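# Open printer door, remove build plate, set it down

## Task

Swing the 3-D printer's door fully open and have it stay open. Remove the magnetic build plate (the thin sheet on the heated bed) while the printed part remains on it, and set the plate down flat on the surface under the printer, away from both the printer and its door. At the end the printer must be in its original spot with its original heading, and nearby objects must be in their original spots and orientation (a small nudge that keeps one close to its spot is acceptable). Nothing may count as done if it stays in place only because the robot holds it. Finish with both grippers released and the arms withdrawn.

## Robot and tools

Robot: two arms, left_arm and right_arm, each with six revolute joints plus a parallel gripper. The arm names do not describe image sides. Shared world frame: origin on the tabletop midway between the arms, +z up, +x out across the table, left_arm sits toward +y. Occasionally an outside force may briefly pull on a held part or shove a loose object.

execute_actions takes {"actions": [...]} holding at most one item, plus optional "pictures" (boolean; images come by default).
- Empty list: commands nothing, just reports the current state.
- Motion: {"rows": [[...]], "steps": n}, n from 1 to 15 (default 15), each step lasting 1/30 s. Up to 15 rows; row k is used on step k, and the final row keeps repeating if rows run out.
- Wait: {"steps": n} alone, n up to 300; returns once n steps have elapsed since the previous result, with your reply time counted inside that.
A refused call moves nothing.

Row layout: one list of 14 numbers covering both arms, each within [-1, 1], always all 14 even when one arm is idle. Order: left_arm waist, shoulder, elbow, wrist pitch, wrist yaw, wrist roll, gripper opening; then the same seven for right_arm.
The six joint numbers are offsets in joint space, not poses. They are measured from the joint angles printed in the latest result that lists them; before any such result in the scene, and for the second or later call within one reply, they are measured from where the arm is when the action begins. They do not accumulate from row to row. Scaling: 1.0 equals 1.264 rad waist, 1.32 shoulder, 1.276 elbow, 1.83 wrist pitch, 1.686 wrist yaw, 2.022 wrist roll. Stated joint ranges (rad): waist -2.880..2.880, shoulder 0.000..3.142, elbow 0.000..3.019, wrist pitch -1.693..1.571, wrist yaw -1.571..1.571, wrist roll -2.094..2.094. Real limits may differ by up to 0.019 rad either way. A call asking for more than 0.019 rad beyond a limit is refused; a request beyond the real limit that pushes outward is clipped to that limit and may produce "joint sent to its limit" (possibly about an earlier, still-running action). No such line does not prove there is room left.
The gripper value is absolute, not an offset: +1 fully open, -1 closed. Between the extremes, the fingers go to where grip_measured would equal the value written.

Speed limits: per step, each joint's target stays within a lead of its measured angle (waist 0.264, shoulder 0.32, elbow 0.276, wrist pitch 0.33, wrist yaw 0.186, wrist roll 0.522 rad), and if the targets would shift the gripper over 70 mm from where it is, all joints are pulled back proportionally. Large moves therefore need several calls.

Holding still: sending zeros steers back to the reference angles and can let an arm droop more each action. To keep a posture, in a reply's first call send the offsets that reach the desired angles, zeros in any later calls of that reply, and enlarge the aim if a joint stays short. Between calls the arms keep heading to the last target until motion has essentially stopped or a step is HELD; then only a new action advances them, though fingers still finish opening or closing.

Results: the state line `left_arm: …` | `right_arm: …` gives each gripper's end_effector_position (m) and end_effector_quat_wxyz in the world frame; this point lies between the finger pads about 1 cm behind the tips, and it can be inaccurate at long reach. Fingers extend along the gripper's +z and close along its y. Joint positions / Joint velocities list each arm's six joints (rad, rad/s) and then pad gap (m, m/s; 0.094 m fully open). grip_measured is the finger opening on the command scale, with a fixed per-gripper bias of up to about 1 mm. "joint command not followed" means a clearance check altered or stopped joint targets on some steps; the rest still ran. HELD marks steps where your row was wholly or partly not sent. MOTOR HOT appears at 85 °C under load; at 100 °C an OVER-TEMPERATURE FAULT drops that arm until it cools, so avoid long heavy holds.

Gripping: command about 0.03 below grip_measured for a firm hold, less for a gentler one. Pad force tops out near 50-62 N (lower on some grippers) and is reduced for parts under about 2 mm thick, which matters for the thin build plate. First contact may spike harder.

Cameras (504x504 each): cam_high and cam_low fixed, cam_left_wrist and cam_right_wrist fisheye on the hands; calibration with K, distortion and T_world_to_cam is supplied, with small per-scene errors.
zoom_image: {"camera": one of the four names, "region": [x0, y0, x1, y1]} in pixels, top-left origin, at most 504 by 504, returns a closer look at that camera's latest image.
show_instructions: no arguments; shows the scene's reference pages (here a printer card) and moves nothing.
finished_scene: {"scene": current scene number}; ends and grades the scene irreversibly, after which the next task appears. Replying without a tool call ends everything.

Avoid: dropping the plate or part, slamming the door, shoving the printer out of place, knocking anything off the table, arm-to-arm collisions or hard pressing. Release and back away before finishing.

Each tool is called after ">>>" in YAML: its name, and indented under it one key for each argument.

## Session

>>> show_instructions:

Reference images for this scene: printer card page 2, printer card page 3.

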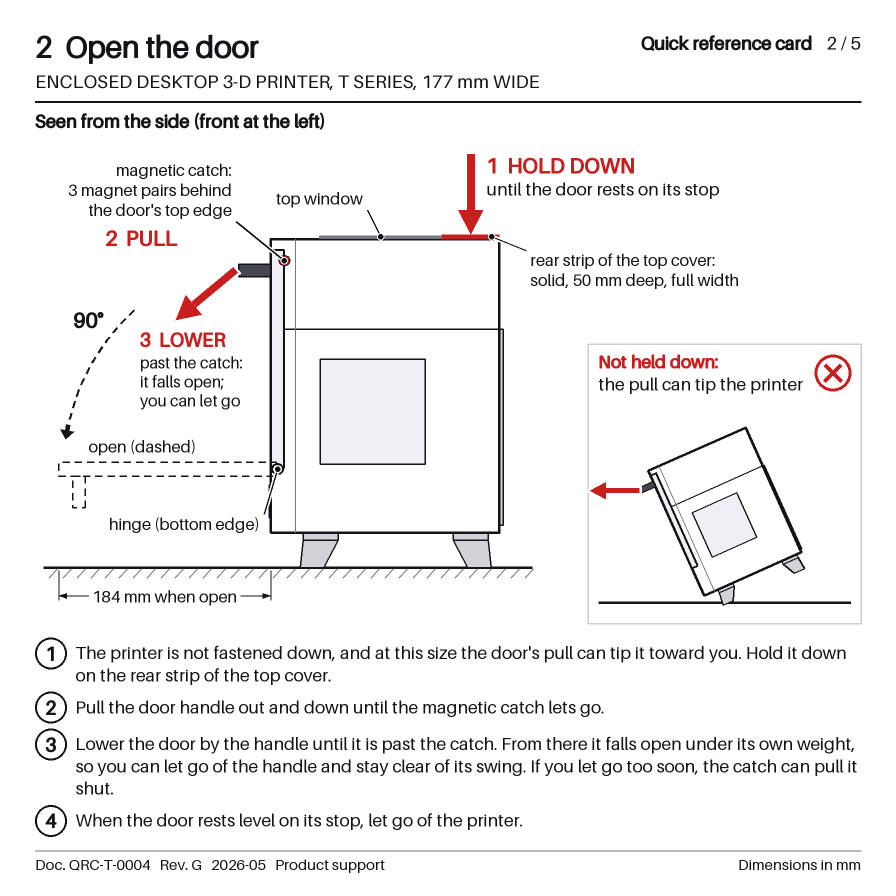

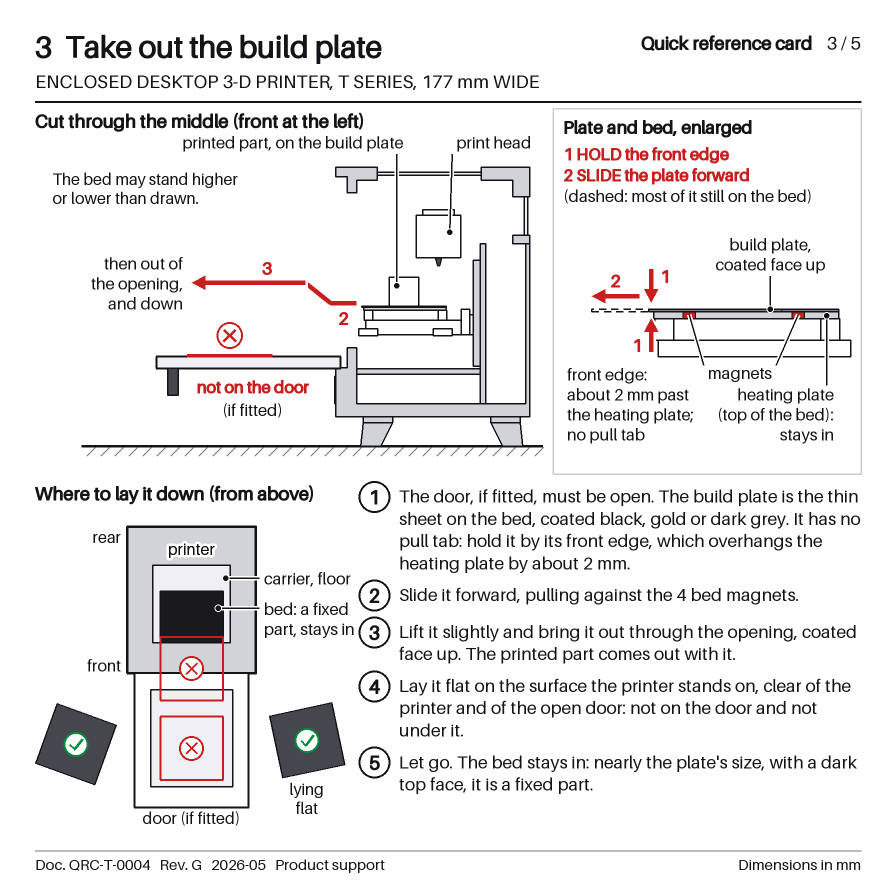

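>>> execute_actions:
  actions: []

Scene clock: 0.00 s of 4500.00 s.
left_arm: end_effector_position=(+0.5176, +0.2992, +0.4939) grip_measured=+1.000 end_effector_quat_wxyz=(+0.710, +0.003, +0.704, +0.000) | right_arm: end_effector_position=(+0.5229, -0.3015, +0.4918) grip_measured=+1.000 end_effector_quat_wxyz=(+0.710, -0.006, +0.705, -0.001)
Joint positions: left_arm=[0.001 1.042 1.043 0.008 0.006 0.005 0.094] | right_arm=[-0.007  1.057  1.048  0.016 -0.014 -0.01   0.094]
Joint velocities: left_arm=[-0.005  0.005 -0.002 -0.017  0.022  0.022  0.   ] | right_arm=[-0.005 -0.024  0.012 -0.007  0.051  0.022  0.   ]
Motor temperatures (°C, as the motors report them): left_arm=[23 27 34 25 26 25] | right_arm=[26 24 27 22 23 27]

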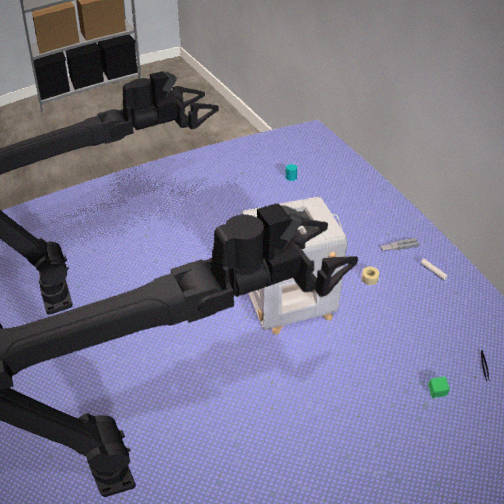

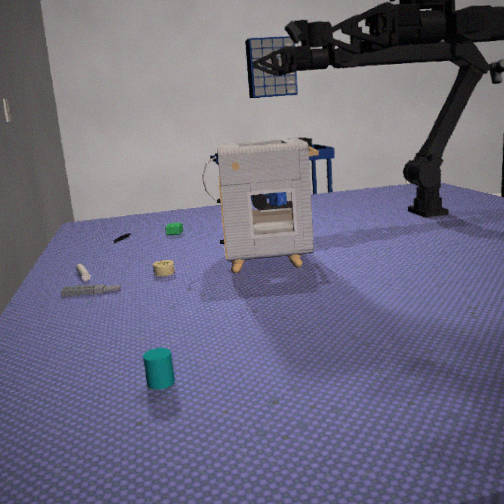

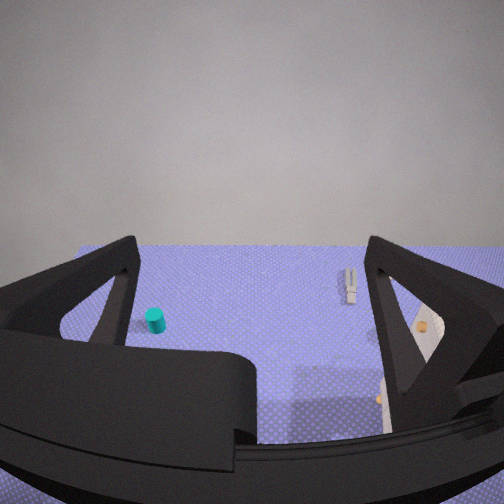

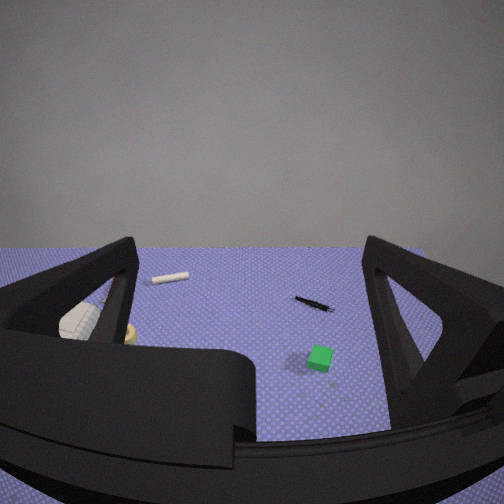

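>>> execute_actions:
  actions:
    - {"rows":[[-0.05,0,0.03,-0.05,0,-0.1,0.5,-0.06,0,0.03,-0.05,0,0.1,0.5],[-0.1,0,0.03,-0.1,0,-0.2,0,-0.12,0,0.03,-0.1,0,0.2,0],[-0.15,0,0.03,-0.15,0,-0.3,-0.5,-0.18,0,0.03,-0.15,0,0.3,-0.5],[-0.2,0,0.03,-0.2,0,-0.4,-0.7,-0.24,0,0.03,-0.2,0,0.4,-0.5],[-0.25,0,0.03,-0.25,0,-0.5,-0.7,-0.3,0,0.03,-0.25,0,0.5,-0.5],[-0.3,0,0.03,-0.3,0,-0.6,-0.7,-0.36,0,0.03,-0.3,0,0.6,-0.5],[-0.35,0,0.03,-0.35,0,-0.7,-0.7,-0.42,0,0.03,-0.35,0,0.7,-0.5],[-0.4,0,0.03,-0.4,0,-0.779,-0.7,-0.48,0,0.03,-0.4,0,0.781,-0.5],[-0.45,0,0.03,-0.45,0,-0.779,-0.7,-0.5,0,0.03,-0.45,0,0.781,-0.5]],"steps":15}
  pictures: false

>>> execute_actions:
  actions:
    - {"steps":40}

>>> zoom_image:
  camera: "cam_high"
  region: [200, 170, 380, 350]

Scene clock: 12.47 s of 4500.00 s.
left_arm: end_effector_position=(+0.3678, +0.0462, +0.3205) grip_measured=-0.698 end_effector_quat_wxyz=(+0.256, -0.210, +0.899, -0.287) | right_arm: end_effector_position=(+0.3581, -0.5784, +0.3160) grip_measured=-0.498 end_effector_quat_wxyz=(+0.378, +0.685, +0.618, +0.071)
Joint positions: left_arm=[-0.599  1.045  1.049 -0.786  0.01  -1.063  0.014] | right_arm=[-0.663  1.062  1.048 -0.766 -0.009  1.015  0.024]
Joint velocities: left_arm=[-0.337 -0.005  0.012 -0.388  0.007 -2.806  0.   ] | right_arm=[-0.65  -0.005  0.002 -0.51   0.095  2.821  0.   ]
Motor temperatures (°C, as the motors report them): left_arm=[23 27 36 25 26 25] | right_arm=[26 24 30 23 23 27]
Steps of this call (steps 1 to 90: nothing new was sent; then 8.97 s passed at rest; steps 91 to 105: all 15 steps of this action). Readings (joint positions):
91: left_arm=[-0.003 1.042 1.044 -0.006 0.005 -0.022] | right_arm=[-0.011 1.057 1.048 0.003 -0.016 0.018]
92: left_arm=[-0.016 1.041 1.047 -0.047 0.003 -0.085] | right_arm=[-0.027 1.055 1.048 -0.034 -0.020 0.080]
94: left_arm=[-0.080 1.038 1.049 -0.163 0.002 -0.243] | right_arm=[-0.099 1.053 1.048 -0.135 -0.021 0.215]
98: left_arm=[-0.281 1.040 1.049 -0.407 0.002 -0.479] | right_arm=[-0.308 1.056 1.048 -0.365 -0.019 0.443]
105: the state above

Scene clock: 13.80 s of 4500.00 s.
left_arm: end_effector_position=(+0.3719, +0.0584, +0.3171) grip_measured=-0.698 end_effector_quat_wxyz=(+0.179, -0.436, +0.818, -0.330) | right_arm: end_effector_position=(+0.3611, -0.5667, +0.3114) grip_measured=-0.498 end_effector_quat_wxyz=(+0.331, +0.826, +0.423, +0.171)
Joint positions: left_arm=[-0.572  1.045  1.049 -0.805  0.009 -1.555  0.014] | right_arm=[-0.64   1.062  1.048 -0.792 -0.013  1.561  0.024]
Joint velocities: left_arm=[-0.015 -0.015 -0.002  0.002  0.007 -0.022 -0.   ] | right_arm=[ 0.015 -0.005 -0.007  0.012 -0.095  0.051 -0.001]
Motor temperatures (°C, as the motors report them): left_arm=[23 27 36 25 26 25] | right_arm=[26 24 30 23 23 27]
Steps of this call (steps 1 to 40: the robot went on to your last target). Readings (joint positions):
1: left_arm=[-0.604 1.045 1.049 -0.796 0.010 -1.157] | right_arm=[-0.677 1.062 1.048 -0.779 -0.008 1.113]
2: left_arm=[-0.601 1.045 1.049 -0.800 0.010 -1.237] | right_arm=[-0.679 1.062 1.048 -0.786 -0.008 1.202]
4: left_arm=[-0.588 1.045 1.049 -0.804 0.010 -1.352] | right_arm=[-0.667 1.062 1.048 -0.791 -0.010 1.332]
8: left_arm=[-0.572 1.045 1.049 -0.805 0.009 -1.472] | right_arm=[-0.641 1.062 1.048 -0.792 -0.013 1.468]
40: the state above
camera_calibration (this result's frames):
cam_left_wrist: T_world_to_cam=[[0.598959, -0.403651, 0.691603, -0.41489], [-0.787349, -0.45437, 0.416688, 0.193626], [0.146046, -0.794112, -0.589963, 0.303695], [0, 0, 0, 1]] pos_world=[0.3566, 0.161675, 0.385427]
cam_right_wrist: T_world_to_cam=[[-0.592493, 0.419782, -0.687558, 0.661165], [0.144617, 0.895059, 0.421848, 0.326113], [0.792489, 0.15051, -0.591023, 0.106578], [0, 0, 0, 1]] pos_world=[0.260112, -0.585476, 0.380008]

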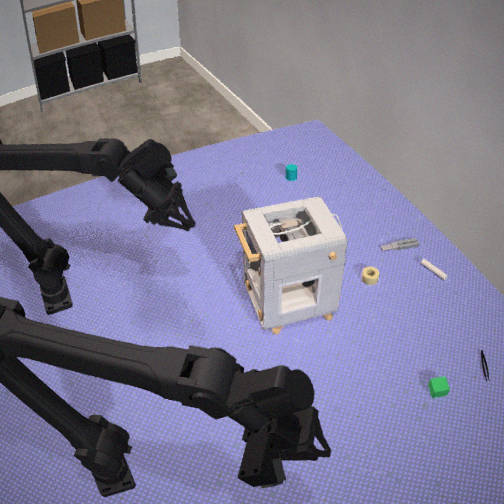

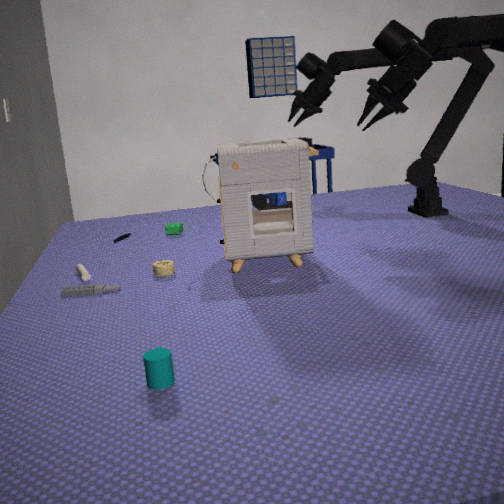

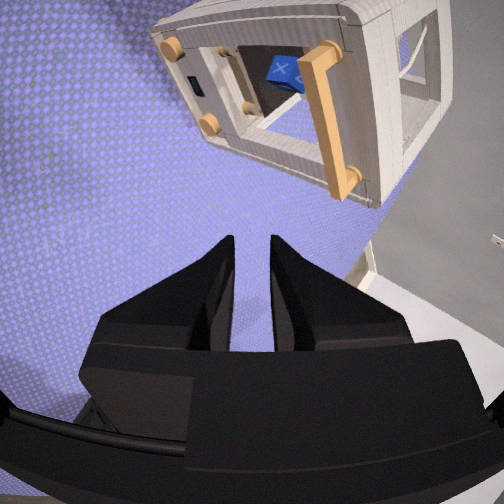

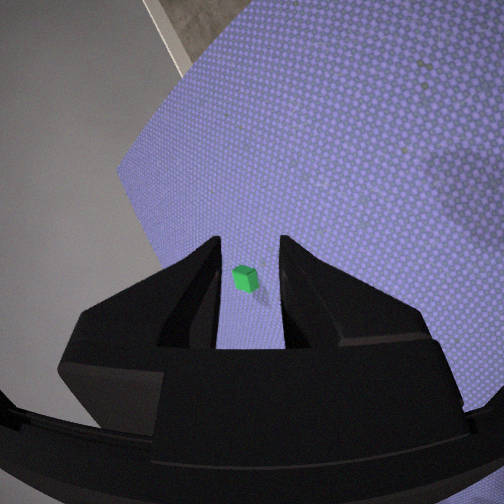

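Region (200, 170, 380, 350) of cam_high's 504x504 image, scaled by 2.800, with more detail than that image has.

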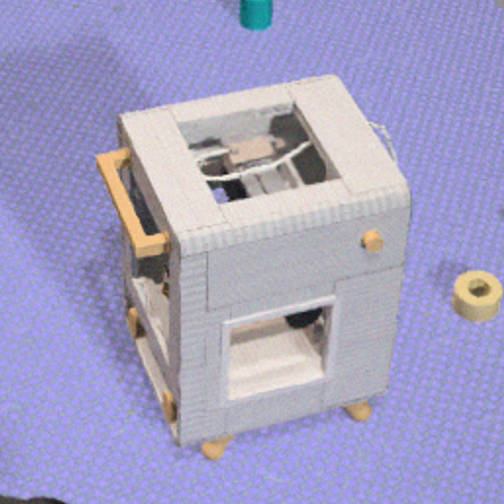

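>>> zoom_image:
  camera: "cam_left_wrist"
  region: [140, 0, 470, 220]

Region (140, 0, 470, 220) of cam_left_wrist's 504x504 image, scaled by 1.527, with more detail than that image has.

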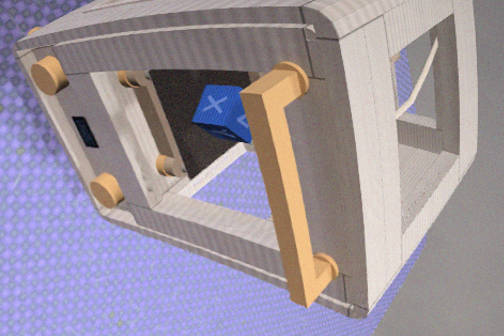

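>>> execute_actions:
  actions:
    - {"rows":[[0.005,0.02,0.06,-0.02,0,-0.01,-0.5,0.06,0.01,0.05,-0.01,0,0.015,-0.8],[0.01,0.045,0.09,-0.035,0,-0.02,-0.5,0.12,0.02,0.07,-0.015,0,0.03,-0.8],[0.015,0.07,0.12,-0.05,0,-0.03,-0.5,0.18,0.035,0.09,-0.02,0,0.045,-0.8],[0.02,0.095,0.15,-0.07,0,-0.04,-0.5,0.24,0.05,0.11,-0.025,0,0.06,-0.8],[0.025,0.12,0.18,-0.085,0,-0.05,-0.5,0.3,0.065,0.13,-0.03,0,0.075,-0.8],[0.03,0.145,0.21,-0.1,0,-0.06,-0.5,0.36,0.08,0.15,-0.035,0,0.09,-0.8],[0.035,0.17,0.24,-0.12,0,-0.07,-0.5,0.42,0.095,0.17,-0.04,0,0.105,-0.8],[0.04,0.195,0.27,-0.14,0,-0.08,-0.5,0.48,0.11,0.19,-0.045,0,0.12,-0.8],[0.045,0.22,0.3,-0.155,0,-0.09,-0.5,0.54,0.125,0.21,-0.05,0.008,0.135,-0.8],[0.05,0.245,0.33,-0.17,0,-0.1,-0.5,0.6,0.14,0.23,-0.05,0.008,0.15,-0.8],[0.055,0.27,0.36,-0.19,0,-0.11,-0.5,0.66,0.155,0.25,-0.05,0.008,0.165,-0.8],[0.06,0.295,0.39,-0.21,0,-0.12,-0.5,0.72,0.17,0.26,-0.05,0.008,0.18,-0.8],[0.065,0.32,0.42,-0.225,0,-0.13,-0.5,0.78,0.18,0.26,-0.05,0.008,0.195,-0.8],[0.065,0.35,0.445,-0.245,0,-0.14,-0.5,0.83,0.19,0.26,-0.05,0.008,0.21,-0.8],[0.065,0.376,0.47,-0.26,-0.005,-0.153,-0.5,0.878,0.2,0.26,-0.05,0.008,0.217,-0.8]],"steps":15}
  pictures: false

>>> execute_actions:
  actions:
    - {"steps":45}

Scene clock: 114.50 s of 4500.00 s.
left_arm: end_effector_position=(+0.4706, +0.0414, +0.3261) grip_measured=-0.502 end_effector_quat_wxyz=(+0.092, -0.574, +0.788, -0.203) | right_arm: end_effector_position=(+0.5048, -0.3042, +0.3036) grip_measured=-0.798 end_effector_quat_wxyz=(+0.210, +0.736, +0.589, +0.261)
Joint positions: left_arm=[-0.5    1.465  1.552 -1.207  0.006 -1.761  0.023] | right_arm=[-0.008  1.253  1.208 -0.842 -0.003  1.784  0.009]
Joint velocities: left_arm=[ 0.132  1.011  0.994 -0.945 -0.095 -0.593  0.   ] | right_arm=[ 1.372  0.493  0.379 -0.027  0.11   0.579 -0.   ]
Motor temperatures (°C, as the motors report them): left_arm=[23 27 39 25 26 25] | right_arm=[26 24 35 22 23 27]
Steps of this call (steps 1 to 15: the robot went on to your last target; steps 16 to 90: nothing new was sent; then 97.20 s passed at rest; steps 91 to 105: all 15 steps of this action). Readings (joint positions):
91: left_arm=[-0.572 1.046 1.052 -0.811 0.009 -1.556] | right_arm=[-0.635 1.063 1.048 -0.793 -0.011 1.564]
92: left_arm=[-0.571 1.053 1.062 -0.827 0.009 -1.560] | right_arm=[-0.618 1.064 1.050 -0.796 -0.008 1.573]
94: left_arm=[-0.568 1.088 1.113 -0.876 0.009 -1.577] | right_arm=[-0.543 1.075 1.059 -0.803 -0.007 1.593]
98: left_arm=[-0.547 1.222 1.286 -0.986 0.009 -1.633] | right_arm=[-0.340 1.126 1.098 -0.821 -0.008 1.648]
105: the state above

Scene clock: 116.00 s of 4500.00 s.
left_arm: end_effector_position=(+0.4828, +0.0404, +0.3027) grip_measured=-0.502 end_effector_quat_wxyz=(+0.068, -0.617, +0.766, -0.164) | right_arm: end_effector_position=(+0.4783, -0.0572, +0.3207) grip_measured=-0.798 end_effector_quat_wxyz=(+0.113, +0.649, +0.682, +0.319)
Joint positions: left_arm=[-0.492  1.547  1.606 -1.271  0.003 -1.849  0.023] | right_arm=[ 0.47   1.331  1.319 -0.869 -0.001  1.992  0.009]
Joint velocities: left_arm=[ 0.005  0.005  0.002  0.007 -0.051  0.037  0.001] | right_arm=[-0.015  0.005 -0.017 -0.027  0.037  0.007 -0.   ]
Motor temperatures (°C, as the motors report them): left_arm=[23 27 39 25 26 25] | right_arm=[26 24 35 22 23 27]
Steps of this call (steps 1 to 45: the robot went on to your last target). Readings (joint positions):
1: left_arm=[-0.495 1.496 1.581 -1.232 0.004 -1.778] | right_arm=[0.038 1.269 1.219 -0.842 -0.003 1.804]
2: left_arm=[-0.493 1.520 1.599 -1.244 0.003 -1.792] | right_arm=[0.085 1.283 1.228 -0.843 -0.002 1.823]
4: left_arm=[-0.492 1.549 1.606 -1.257 0.003 -1.812] | right_arm=[0.179 1.305 1.238 -0.843 -0.002 1.853]
8: left_arm=[-0.492 1.562 1.606 -1.270 0.003 -1.834] | right_arm=[0.364 1.329 1.244 -0.851 -0.002 1.904]
45: the state above
All arms were judged still, so your last target was given up. Only a new action makes them travel on or press farther. Fingers that are still opening or closing keep moving.
camera_calibration (this result's frames):
cam_left_wrist: T_world_to_cam=[[0.925808, -0.184009, 0.330183, -0.53585], [-0.360831, -0.690451, 0.62696, 0.0186788], [0.112609, -0.699585, -0.705621, 0.311984], [0, 0, 0, 1]] pos_world=[0.467702, 0.132555, 0.38536]
cam_right_wrist: T_world_to_cam=[[-0.814853, 0.0368075, -0.578497, 0.572579], [-0.441512, 0.607255, 0.660537, 0.0366081], [0.375608, 0.793654, -0.478573, 0.142693], [0, 0, 0, 1]] pos_world=[0.429134, -0.156554, 0.375343]

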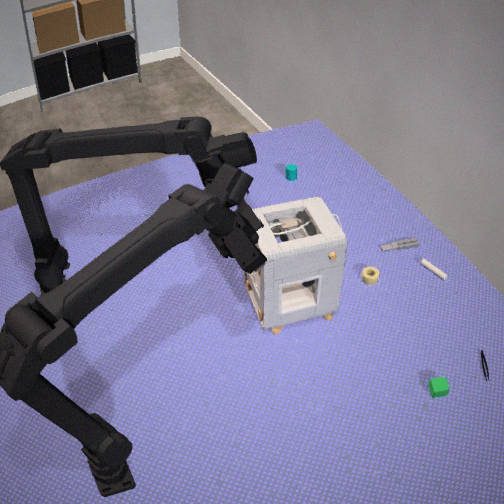

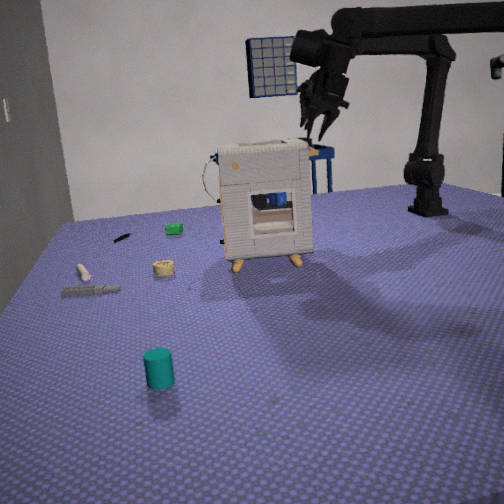

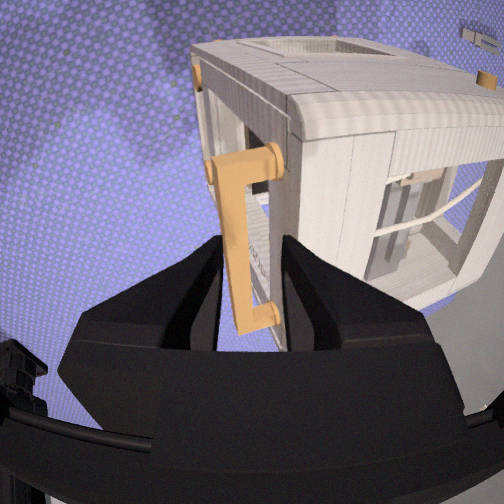

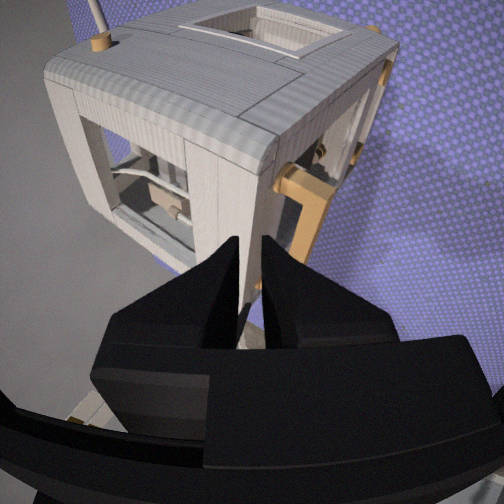

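>>> execute_actions:
  actions:
    - {"rows":[[-0.004,-0.005,-0.008,0.02,0,0,-0.5,0.005,0.006,-0.006,0.02,0,0,-0.8],[-0.004,-0.005,-0.013,0.023,0,0,-0.5,0.005,0.008,-0.008,0.023,0,0,-0.8],[-0.005,-0.005,-0.018,0.026,0,0,-0.5,0.006,0.01,-0.01,0.026,0,0,-0.8],[-0.005,-0.005,-0.022,0.029,0,0,-0.5,0.006,0.012,-0.012,0.029,0,0,-0.8],[-0.006,-0.005,-0.027,0.032,0,0,-0.5,0.007,0.014,-0.014,0.032,0,0,-0.8],[-0.006,-0.005,-0.032,0.035,0,0,-0.5,0.007,0.016,-0.016,0.035,0,0,-0.8],[-0.007,-0.005,-0.037,0.038,0,0,-0.5,0.008,0.018,-0.018,0.038,0,0,-0.8],[-0.007,-0.005,-0.041,0.041,0,0,-0.5,0.008,0.02,-0.02,0.041,0,0,-0.8],[-0.008,-0.005,-0.046,0.044,0,0,-0.5,0.009,0.022,-0.023,0.044,0,0,-0.8],[-0.008,-0.005,-0.051,0.047,0,0,-0.5,0.009,0.025,-0.025,0.047,0,0,-0.8]],"steps":15}
  pictures: false

>>> execute_actions:
  actions:
    - {"steps":8}

Scene clock: 139.23 s of 4500.00 s.
left_arm: end_effector_position=(+0.4833, +0.0401, +0.2774) grip_measured=-0.502 end_effector_quat_wxyz=(+0.069, -0.617, +0.766, -0.166) | right_arm: end_effector_position=(+0.4882, -0.0499, +0.3024) grip_measured=-0.798 end_effector_quat_wxyz=(+0.113, +0.646, +0.682, +0.323)
Joint positions: left_arm=[-0.492  1.545  1.536 -1.201  0.003 -1.849  0.023] | right_arm=[ 0.474  1.36   1.297 -0.808 -0.001  1.992  0.009]
Joint velocities: left_arm=[ 0.005  0.005  0.002  0.037 -0.037 -0.022  0.001] | right_arm=[ 0.005  0.054 -0.056  0.007 -0.051  0.007 -0.001]
Motor temperatures (°C, as the motors report them): left_arm=[23 27 39 25 26 25] | right_arm=[26 24 36 22 23 27]
Steps of this call (steps 1 to 90: nothing new was sent; then 19.73 s passed at rest; steps 91 to 105: all 15 steps of this action). Readings (joint positions):
91: left_arm=[-0.492 1.547 1.604 -1.267 0.003 -1.849] | right_arm=[0.470 1.331 1.319 -0.867 -0.001 1.992]
92: left_arm=[-0.492 1.546 1.601 -1.259 0.003 -1.849] | right_arm=[0.470 1.331 1.319 -0.863 -0.001 1.992]
94: left_arm=[-0.492 1.545 1.591 -1.244 0.003 -1.849] | right_arm=[0.470 1.332 1.319 -0.851 -0.001 1.992]
98: left_arm=[-0.492 1.545 1.564 -1.221 0.003 -1.849] | right_arm=[0.471 1.338 1.313 -0.827 -0.001 1.992]
105: the state above

Scene clock: 139.50 s of 4500.00 s.
left_arm: end_effector_position=(+0.4837, +0.0399, +0.2776) grip_measured=-0.502 end_effector_quat_wxyz=(+0.069, -0.617, +0.766, -0.167) | right_arm: end_effector_position=(+0.4887, -0.0496, +0.3007) grip_measured=-0.798 end_effector_quat_wxyz=(+0.113, +0.647, +0.682, +0.322)
Joint positions: left_arm=[-0.492  1.545  1.536 -1.199  0.003 -1.849  0.023] | right_arm=[ 0.474  1.363  1.295 -0.806 -0.001  1.992  0.009]
Joint velocities: left_arm=[-0.015 -0.005 -0.022  0.012  0.037 -0.022 -0.001] | right_arm=[-0.015 -0.015  0.007  0.002 -0.007 -0.037 -0.   ]
Motor temperatures (°C, as the motors report them): left_arm=[23 27 39 25 26 25] | right_arm=[26 24 36 22 23 27]
Steps of this call (steps 1 to 8: the robot went on to your last target). Readings (joint positions):
1: left_arm=[-0.492 1.545 1.536 -1.200 0.003 -1.849] | right_arm=[0.474 1.362 1.296 -0.808 -0.001 1.992]
2: left_arm=[-0.492 1.545 1.536 -1.200 0.003 -1.849] | right_arm=[0.474 1.363 1.295 -0.808 -0.001 1.992]
4: left_arm=[-0.492 1.545 1.536 -1.199 0.003 -1.849] | right_arm=[0.474 1.363 1.295 -0.808 -0.001 1.992]
8: the state above
camera_calibration (this result's frames):
cam_left_wrist: T_world_to_cam=[[0.924354, -0.183231, 0.334657, -0.529086], [-0.363572, -0.688983, 0.626991, 0.0356613], [0.115689, -0.701234, -0.703482, 0.291808], [0, 0, 0, 1]] pos_world=[0.468269, 0.132251, 0.359985]
cam_right_wrist: T_world_to_cam=[[-0.812032, 0.0352153, -0.582549, 0.568896], [-0.447186, 0.603842, 0.659849, 0.0526255], [0.375004, 0.796326, -0.474591, 0.122378], [0, 0, 0, 1]] pos_world=[0.439604, -0.149264, 0.354764]

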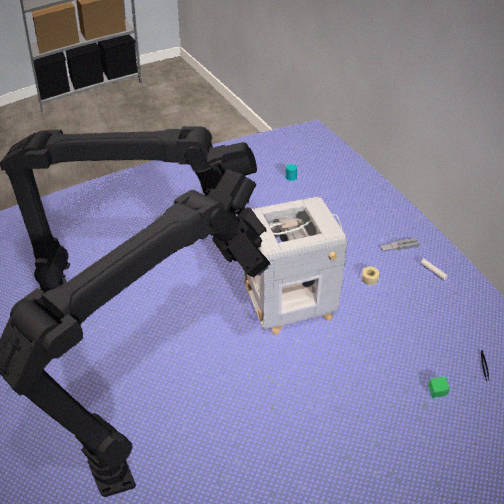

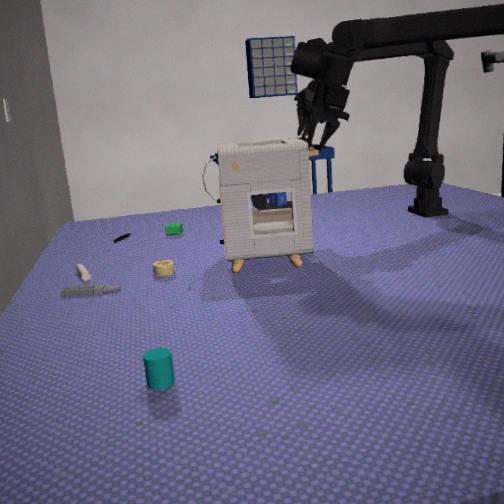

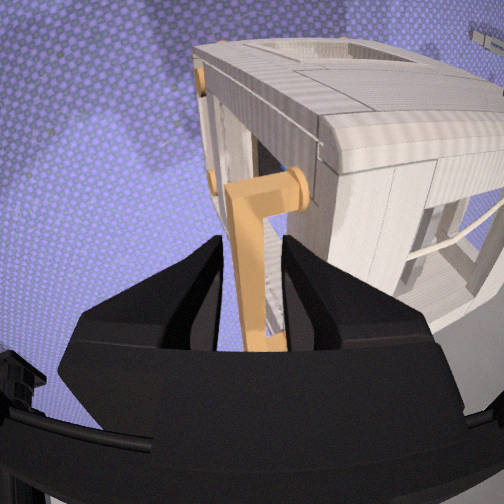

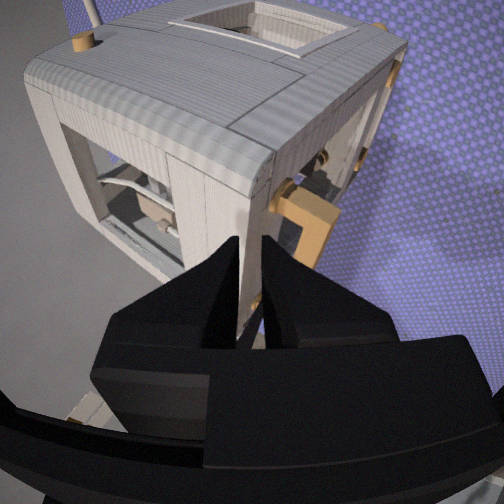

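>>> zoom_image:
  camera: "cam_right_wrist"
  region: [170, 130, 370, 330]

Region (170, 130, 370, 330) of cam_right_wrist's 504x504 image, scaled by 2.520, with more detail than that image has.

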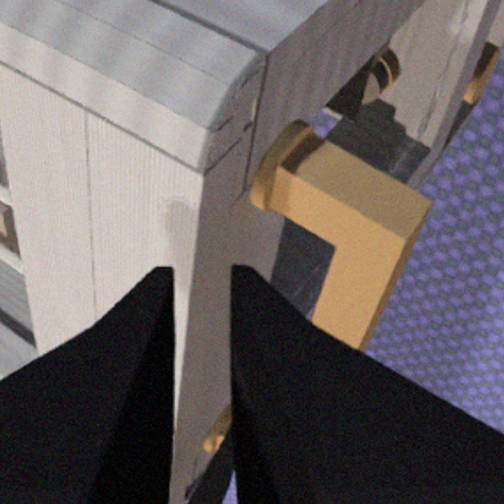

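>>> execute_actions:
  actions:
    - {"rows":[[0,0.002,-0.002,0.01,0,0,-0.5,0,0.004,0.03,0.013,0,0,-0.84],[0,0.003,-0.005,0.012,0,0,-0.5,0,0.005,0.03,0.014,0,0,-0.84],[0,0.004,-0.008,0.014,0,0,-0.5,0,0.007,0.03,0.014,0,0,-0.84],[0,0.005,-0.01,0.017,0,0,-0.5,0,0.008,0.03,0.015,0,0,-0.84],[0,0.006,-0.013,0.019,0,0,-0.5,0,0.01,0.03,0.016,0,0,-0.84],[0,0.007,-0.016,0.021,0,0,-0.5,0,0.012,0.03,0.016,0,0,-0.84],[0,0.008,-0.019,0.024,0,0,-0.5,0,0.013,0.03,0.017,0,0,-0.84],[0,0.009,-0.022,0.026,0,0,-0.5,0,0.015,0.03,0.018,0,0,-0.84],[0,0.01,-0.024,0.029,0,0,-0.5,0,0.016,0.03,0.018,0,0,-0.84],[0,0.011,-0.027,0.031,0,0,-0.5,0,0.018,0.03,0.019,0,0,-0.84]],"steps":15}
  pictures: false

>>> execute_actions:
  actions:
    - {"steps":8}

>>> zoom_image:
  camera: "cam_right_wrist"
  region: [170, 130, 370, 330]

Scene clock: 162.43 s of 4500.00 s.
left_arm: end_effector_position=(+0.4849, +0.0392, +0.2628) grip_measured=-0.502 end_effector_quat_wxyz=(+0.069, -0.617, +0.766, -0.168) | right_arm: end_effector_position=(+0.4929, -0.0474, +0.2950) grip_measured=-0.838 end_effector_quat_wxyz=(+0.113, +0.647, +0.682, +0.321)
Joint positions: left_arm=[-0.492  1.548  1.501 -1.158  0.003 -1.849  0.023] | right_arm=[ 0.474  1.377  1.295 -0.794 -0.001  1.992  0.008]
Joint velocities: left_arm=[ 0.005  0.005 -0.002  0.007  0.007 -0.007 -0.   ] | right_arm=[-0.015  0.015 -0.012 -0.007  0.022  0.007 -0.001]
Motor temperatures (°C, as the motors report them): left_arm=[23 27 37 25 26 25] | right_arm=[26 24 34 23 23 27]
Steps of this call (steps 1 to 15: the robot went on to your last target; steps 16 to 90: nothing new was sent; then 19.43 s passed at rest; steps 91 to 105: all 15 steps of this action). Readings (joint positions):
91: left_arm=[-0.492 1.545 1.536 -1.199 0.003 -1.849] | right_arm=[0.474 1.363 1.295 -0.806 -0.001 1.992]
92: left_arm=[-0.492 1.545 1.535 -1.196 0.003 -1.849] | right_arm=[0.474 1.363 1.295 -0.806 -0.001 1.992]
94: left_arm=[-0.492 1.545 1.531 -1.189 0.003 -1.849] | right_arm=[0.474 1.363 1.295 -0.806 -0.001 1.992]
98: left_arm=[-0.492 1.545 1.515 -1.174 0.003 -1.849] | right_arm=[0.474 1.367 1.295 -0.800 -0.001 1.992]
105: the state above

Scene clock: 162.70 s of 4500.00 s.
left_arm: end_effector_position=(+0.4852, +0.0391, +0.2627) grip_measured=-0.502 end_effector_quat_wxyz=(+0.070, -0.617, +0.766, -0.168) | right_arm: end_effector_position=(+0.4929, -0.0474, +0.2950) grip_measured=-0.838 end_effector_quat_wxyz=(+0.113, +0.647, +0.682, +0.321)
Joint positions: left_arm=[-0.492  1.549  1.501 -1.157  0.003 -1.849  0.023] | right_arm=[ 0.474  1.377  1.295 -0.794 -0.001  1.992  0.008]
Joint velocities: left_arm=[-0.005 -0.005 -0.017  0.012  0.051  0.022 -0.001] | right_arm=[-0.015  0.005 -0.012  0.022  0.007  0.022  0.   ]
Motor temperatures (°C, as the motors report them): left_arm=[23 27 37 25 26 25] | right_arm=[26 24 34 23 23 27]
Steps of this call (steps 1 to 8: the robot went on to your last target). Readings (joint positions):
1: left_arm=[-0.492 1.549 1.501 -1.157 0.003 -1.849] | right_arm=[0.474 1.377 1.295 -0.794 -0.001 1.992]
2: left_arm=[-0.492 1.549 1.501 -1.157 0.003 -1.849] | right_arm=[0.474 1.377 1.295 -0.794 -0.001 1.992]
4: left_arm=[-0.492 1.549 1.501 -1.157 0.003 -1.849] | right_arm=[0.474 1.377 1.295 -0.794 -0.001 1.992]
8: the state above
camera_calibration (this result's frames):
cam_left_wrist: T_world_to_cam=[[0.923337, -0.182686, 0.33775, -0.525942], [-0.36547, -0.687967, 0.627003, 0.0458759], [0.117816, -0.702373, -0.701991, 0.279222], [0, 0, 0, 1]] pos_world=[0.469491, 0.131596, 0.344884]
cam_right_wrist: T_world_to_cam=[[-0.81302, 0.0347086, -0.5812, 0.569036], [-0.446066, 0.604416, 0.66008, 0.0563765], [0.374197, 0.795912, -0.47592, 0.117097], [0, 0, 0, 1]] pos_world=[0.443968, -0.147024, 0.34924]

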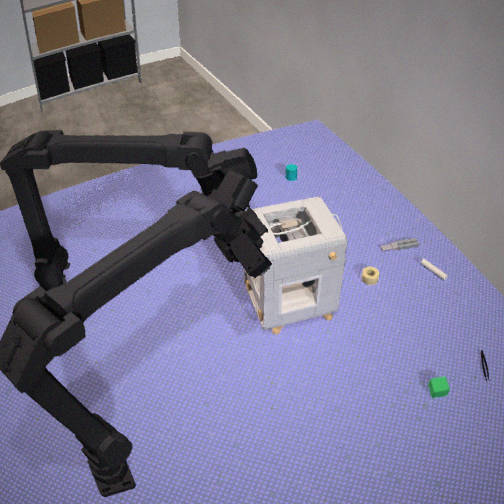

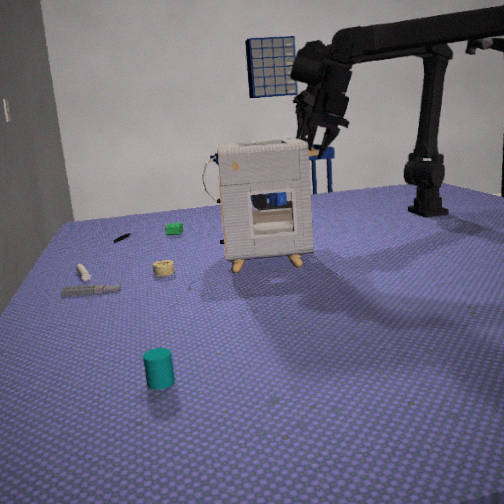

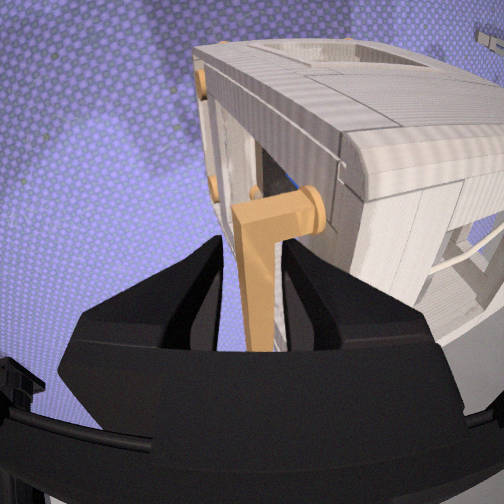

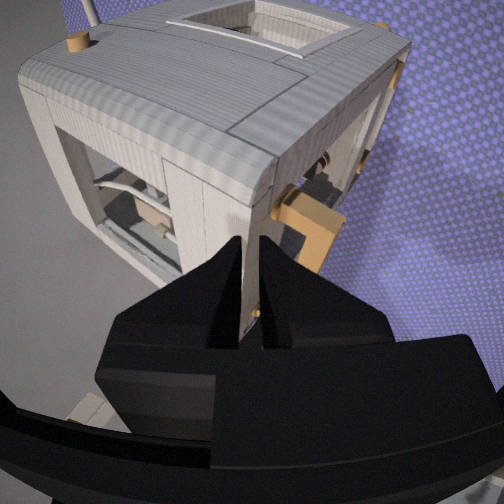

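Region (170, 130, 370, 330) of cam_right_wrist's 504x504 image, scaled by 2.520, with more detail than that image has.

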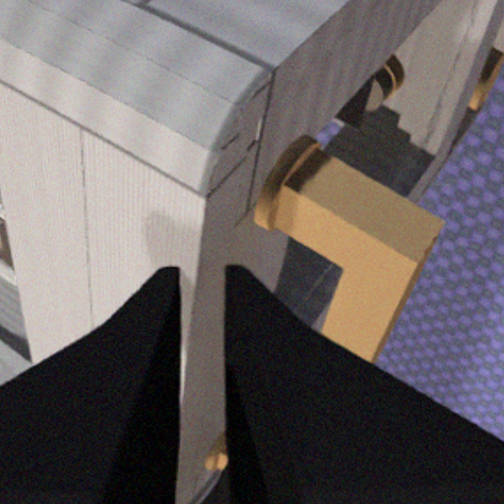

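>>> execute_actions:
  actions:
    - {"rows":[[0,0.009,0.031,0,0,0,-0.5,0,0.009,0.036,0,0,0,-0.84],[0,0.011,0.032,0,0,0,-0.5,0,0.011,0.037,0,0,0,-0.84],[0,0.013,0.033,0,0,0,-0.5,0,0.013,0.039,0,0,0,-0.84],[0,0.015,0.034,0,0,0,-0.5,0,0.015,0.04,0,0,0,-0.84],[0,0.017,0.035,0,0,0,-0.5,0,0.017,0.041,0,0,0,-0.84],[0,0.019,0.036,0,0,0,-0.5,0,0.019,0.043,0,0,0,-0.84],[0,0.021,0.036,0,0,0,-0.5,0,0.021,0.044,0,0,0,-0.84]],"steps":15}

>>> zoom_image:
  camera: "cam_right_wrist"
  region: [170, 130, 370, 330]

Scene clock: 181.47 s of 4500.00 s.
left_arm: end_effector_position=(+0.4868, +0.0377, +0.2559) grip_measured=-0.502 end_effector_quat_wxyz=(+0.067, -0.617, +0.767, -0.163) | right_arm: end_effector_position=(+0.4931, -0.0473, +0.2944) grip_measured=-0.838 end_effector_quat_wxyz=(+0.112, +0.647, +0.683, +0.321)
Joint positions: left_arm=[-0.492  1.562  1.502 -1.157  0.004 -1.849  0.023] | right_arm=[ 0.474  1.379  1.295 -0.794 -0.001  1.992  0.008]
Joint velocities: left_arm=[-0.015  0.015 -0.017  0.012  0.022 -0.007  0.   ] | right_arm=[-0.005  0.005  0.002 -0.007 -0.11  -0.037  0.001]
Motor temperatures (°C, as the motors report them): left_arm=[23 27 37 25 26 25] | right_arm=[26 24 35 23 23 27]
Steps of this call (steps 1 to 15: the robot went on to your last target; steps 16 to 90: nothing new was sent; then 15.27 s passed at rest; steps 91 to 105: all 15 steps of this action). Readings (joint positions):
91: left_arm=[-0.492 1.549 1.501 -1.157 0.003 -1.849] | right_arm=[0.474 1.377 1.295 -0.794 -0.001 1.992]
92: left_arm=[-0.492 1.549 1.501 -1.157 0.003 -1.849] | right_arm=[0.474 1.377 1.295 -0.794 -0.001 1.992]
94: left_arm=[-0.492 1.549 1.501 -1.157 0.003 -1.849] | right_arm=[0.474 1.378 1.295 -0.794 -0.001 1.992]
98: left_arm=[-0.492 1.555 1.501 -1.157 0.003 -1.849] | right_arm=[0.474 1.379 1.295 -0.794 -0.001 1.992]
105: the state above
camera_calibration (this result's frames):
cam_left_wrist: T_world_to_cam=[[0.927044, -0.185071, 0.326096, -0.524135], [-0.358732, -0.69082, 0.627758, 0.0464151], [0.109094, -0.69894, -0.706811, 0.278714], [0, 0, 0, 1]] pos_world=[0.47214, 0.129866, 0.338779]
cam_right_wrist: T_world_to_cam=[[-0.813611, 0.0344052, -0.58039, 0.568854], [-0.445394, 0.604761, 0.660218, 0.0564454], [0.373712, 0.795663, -0.476717, 0.117139], [0, 0, 0, 1]] pos_world=[0.44419, -0.14691, 0.348733]

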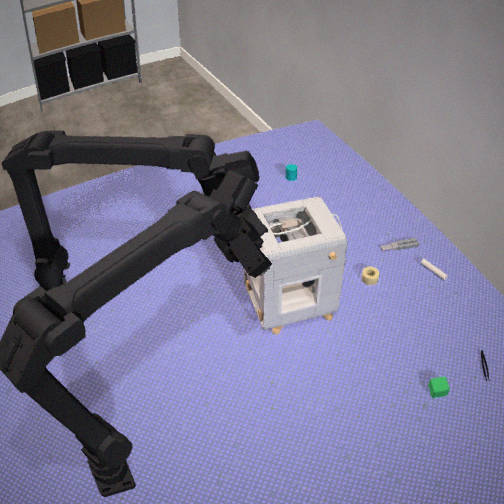

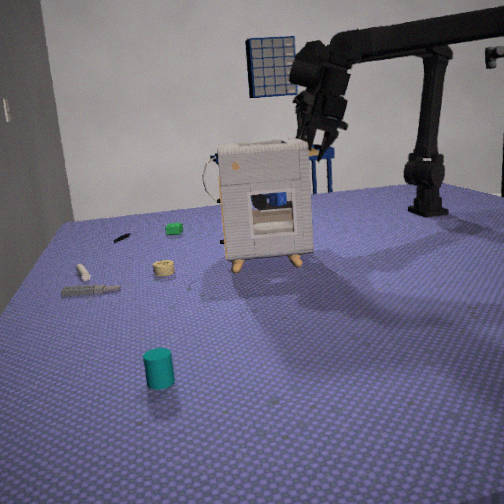

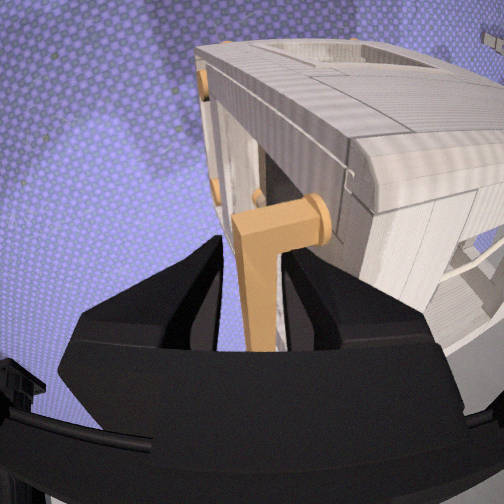

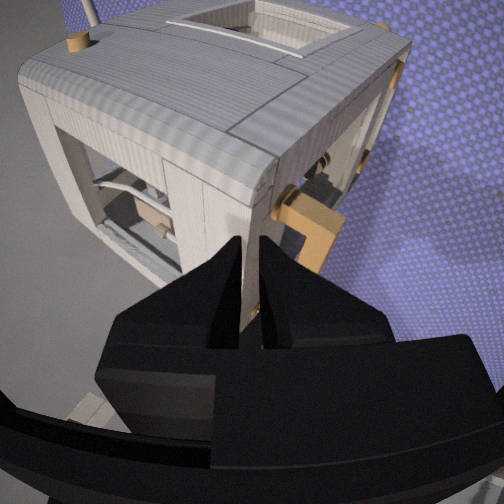

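Region (170, 130, 370, 330) of cam_right_wrist's 504x504 image, scaled by 2.520, with more detail than that image has.

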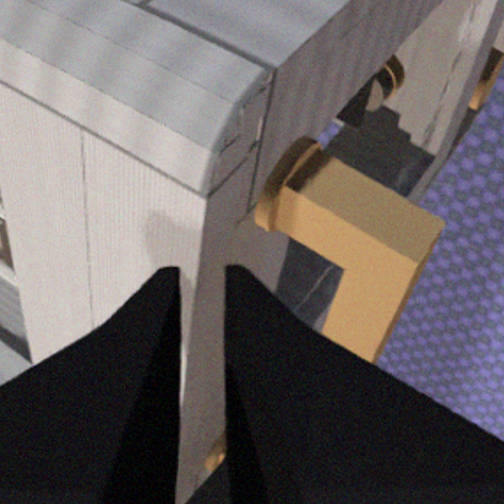

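>>> execute_actions:
  actions:
    - {"rows":[[0,0,0.02,0,0,0,-0.6,0,0.025,0.02,0,0,0,-0.84],[0,0,0.02,0,0,0,-0.65,0,0.03,0.012,0,0,0,-0.84],[0,0,0.02,0,0,0,-0.7,0,0.035,0.005,0,0,0,-0.84],[0,0,0.02,0,0,0,-0.74,0,0.04,-0.002,0,0,0,-0.84],[0,0,0.02,0,0,0,-0.78,0,0.045,-0.01,0,0,0,-0.84],[0,0,0.02,0,0,0,-0.81,0,0.05,-0.015,0,0,0,-0.84]],"steps":15}

Scene clock: 193.73 s of 4500.00 s.
left_arm: end_effector_position=(+0.4875, +0.0371, +0.2563) grip_measured=-0.749 end_effector_quat_wxyz=(+0.065, -0.623, +0.761, -0.166) | right_arm: end_effector_position=(+0.4937, -0.0471, +0.2923) grip_measured=-0.838 end_effector_quat_wxyz=(+0.112, +0.647, +0.683, +0.319)
Joint positions: left_arm=[-0.492  1.562  1.502 -1.152  0.006 -1.865  0.012] | right_arm=[ 0.474  1.382  1.295 -0.794 -0.001  1.992  0.008]
Joint velocities: left_arm=[ 0.005  0.005  0.002  0.002 -0.007 -0.007 -0.   ] | right_arm=[-0.005 -0.015  0.012  0.017  0.022 -0.037  0.   ]
Motor temperatures (°C, as the motors report them): left_arm=[23 27 38 25 26 25] | right_arm=[26 24 36 23 23 27]
Steps of this call (steps 1 to 15: the robot went on to your last target; steps 16 to 90: nothing new was sent; then 8.77 s passed at rest; steps 91 to 105: all 15 steps of this action). Readings (joint positions):
91: left_arm=[-0.492 1.562 1.502 -1.157 0.005 -1.849] | right_arm=[0.474 1.379 1.295 -0.794 -0.001 1.992]
92: left_arm=[-0.492 1.562 1.502 -1.157 0.005 -1.849] | right_arm=[0.474 1.380 1.295 -0.794 -0.001 1.992]
94: left_arm=[-0.492 1.562 1.502 -1.153 0.006 -1.849] | right_arm=[0.474 1.381 1.295 -0.794 -0.001 1.992]
98: left_arm=[-0.492 1.562 1.502 -1.152 0.006 -1.864] | right_arm=[0.474 1.382 1.295 -0.794 -0.001 1.992]
105: the state above
camera_calibration (this result's frames):
cam_left_wrist: T_world_to_cam=[[0.929669, -0.168226, 0.327744, -0.527381], [-0.348346, -0.690926, 0.633464, 0.0394533], [0.119882, -0.70308, -0.700933, 0.271795], [0, 0, 0, 1]] pos_world=[0.471449, 0.129634, 0.338364]
cam_right_wrist: T_world_to_cam=[[-0.815577, 0.0333968, -0.577685, 0.568247], [-0.443152, 0.605911, 0.660672, 0.056676], [0.37209, 0.794831, -0.479367, 0.117275], [0, 0, 0, 1]] pos_world=[0.444928, -0.146532, 0.347041]

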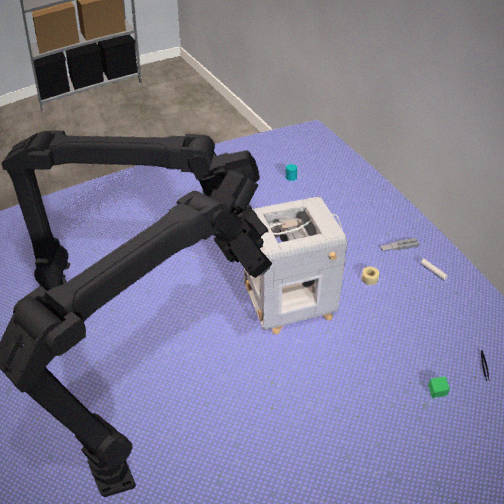

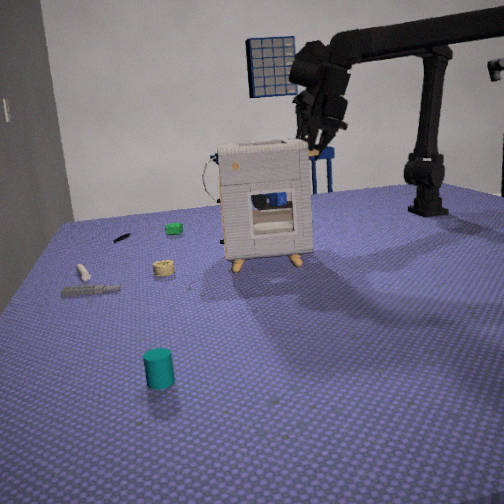

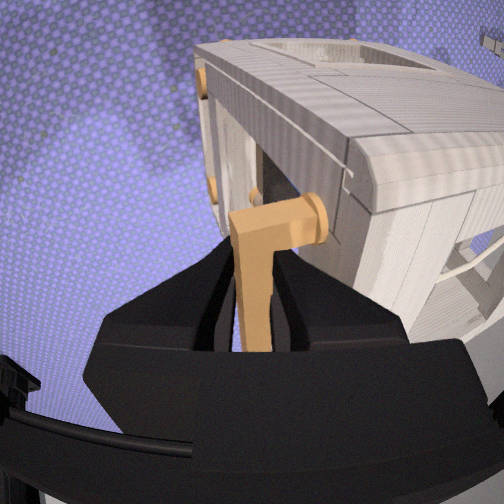

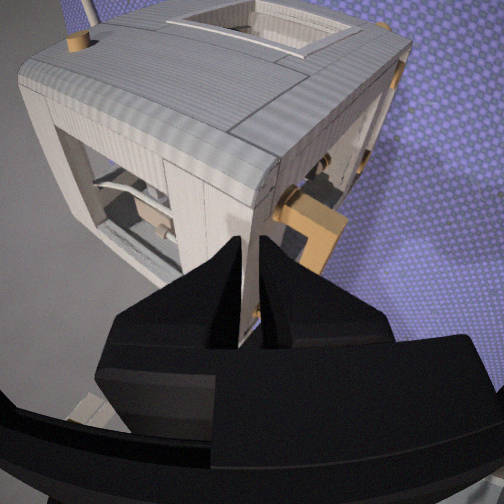

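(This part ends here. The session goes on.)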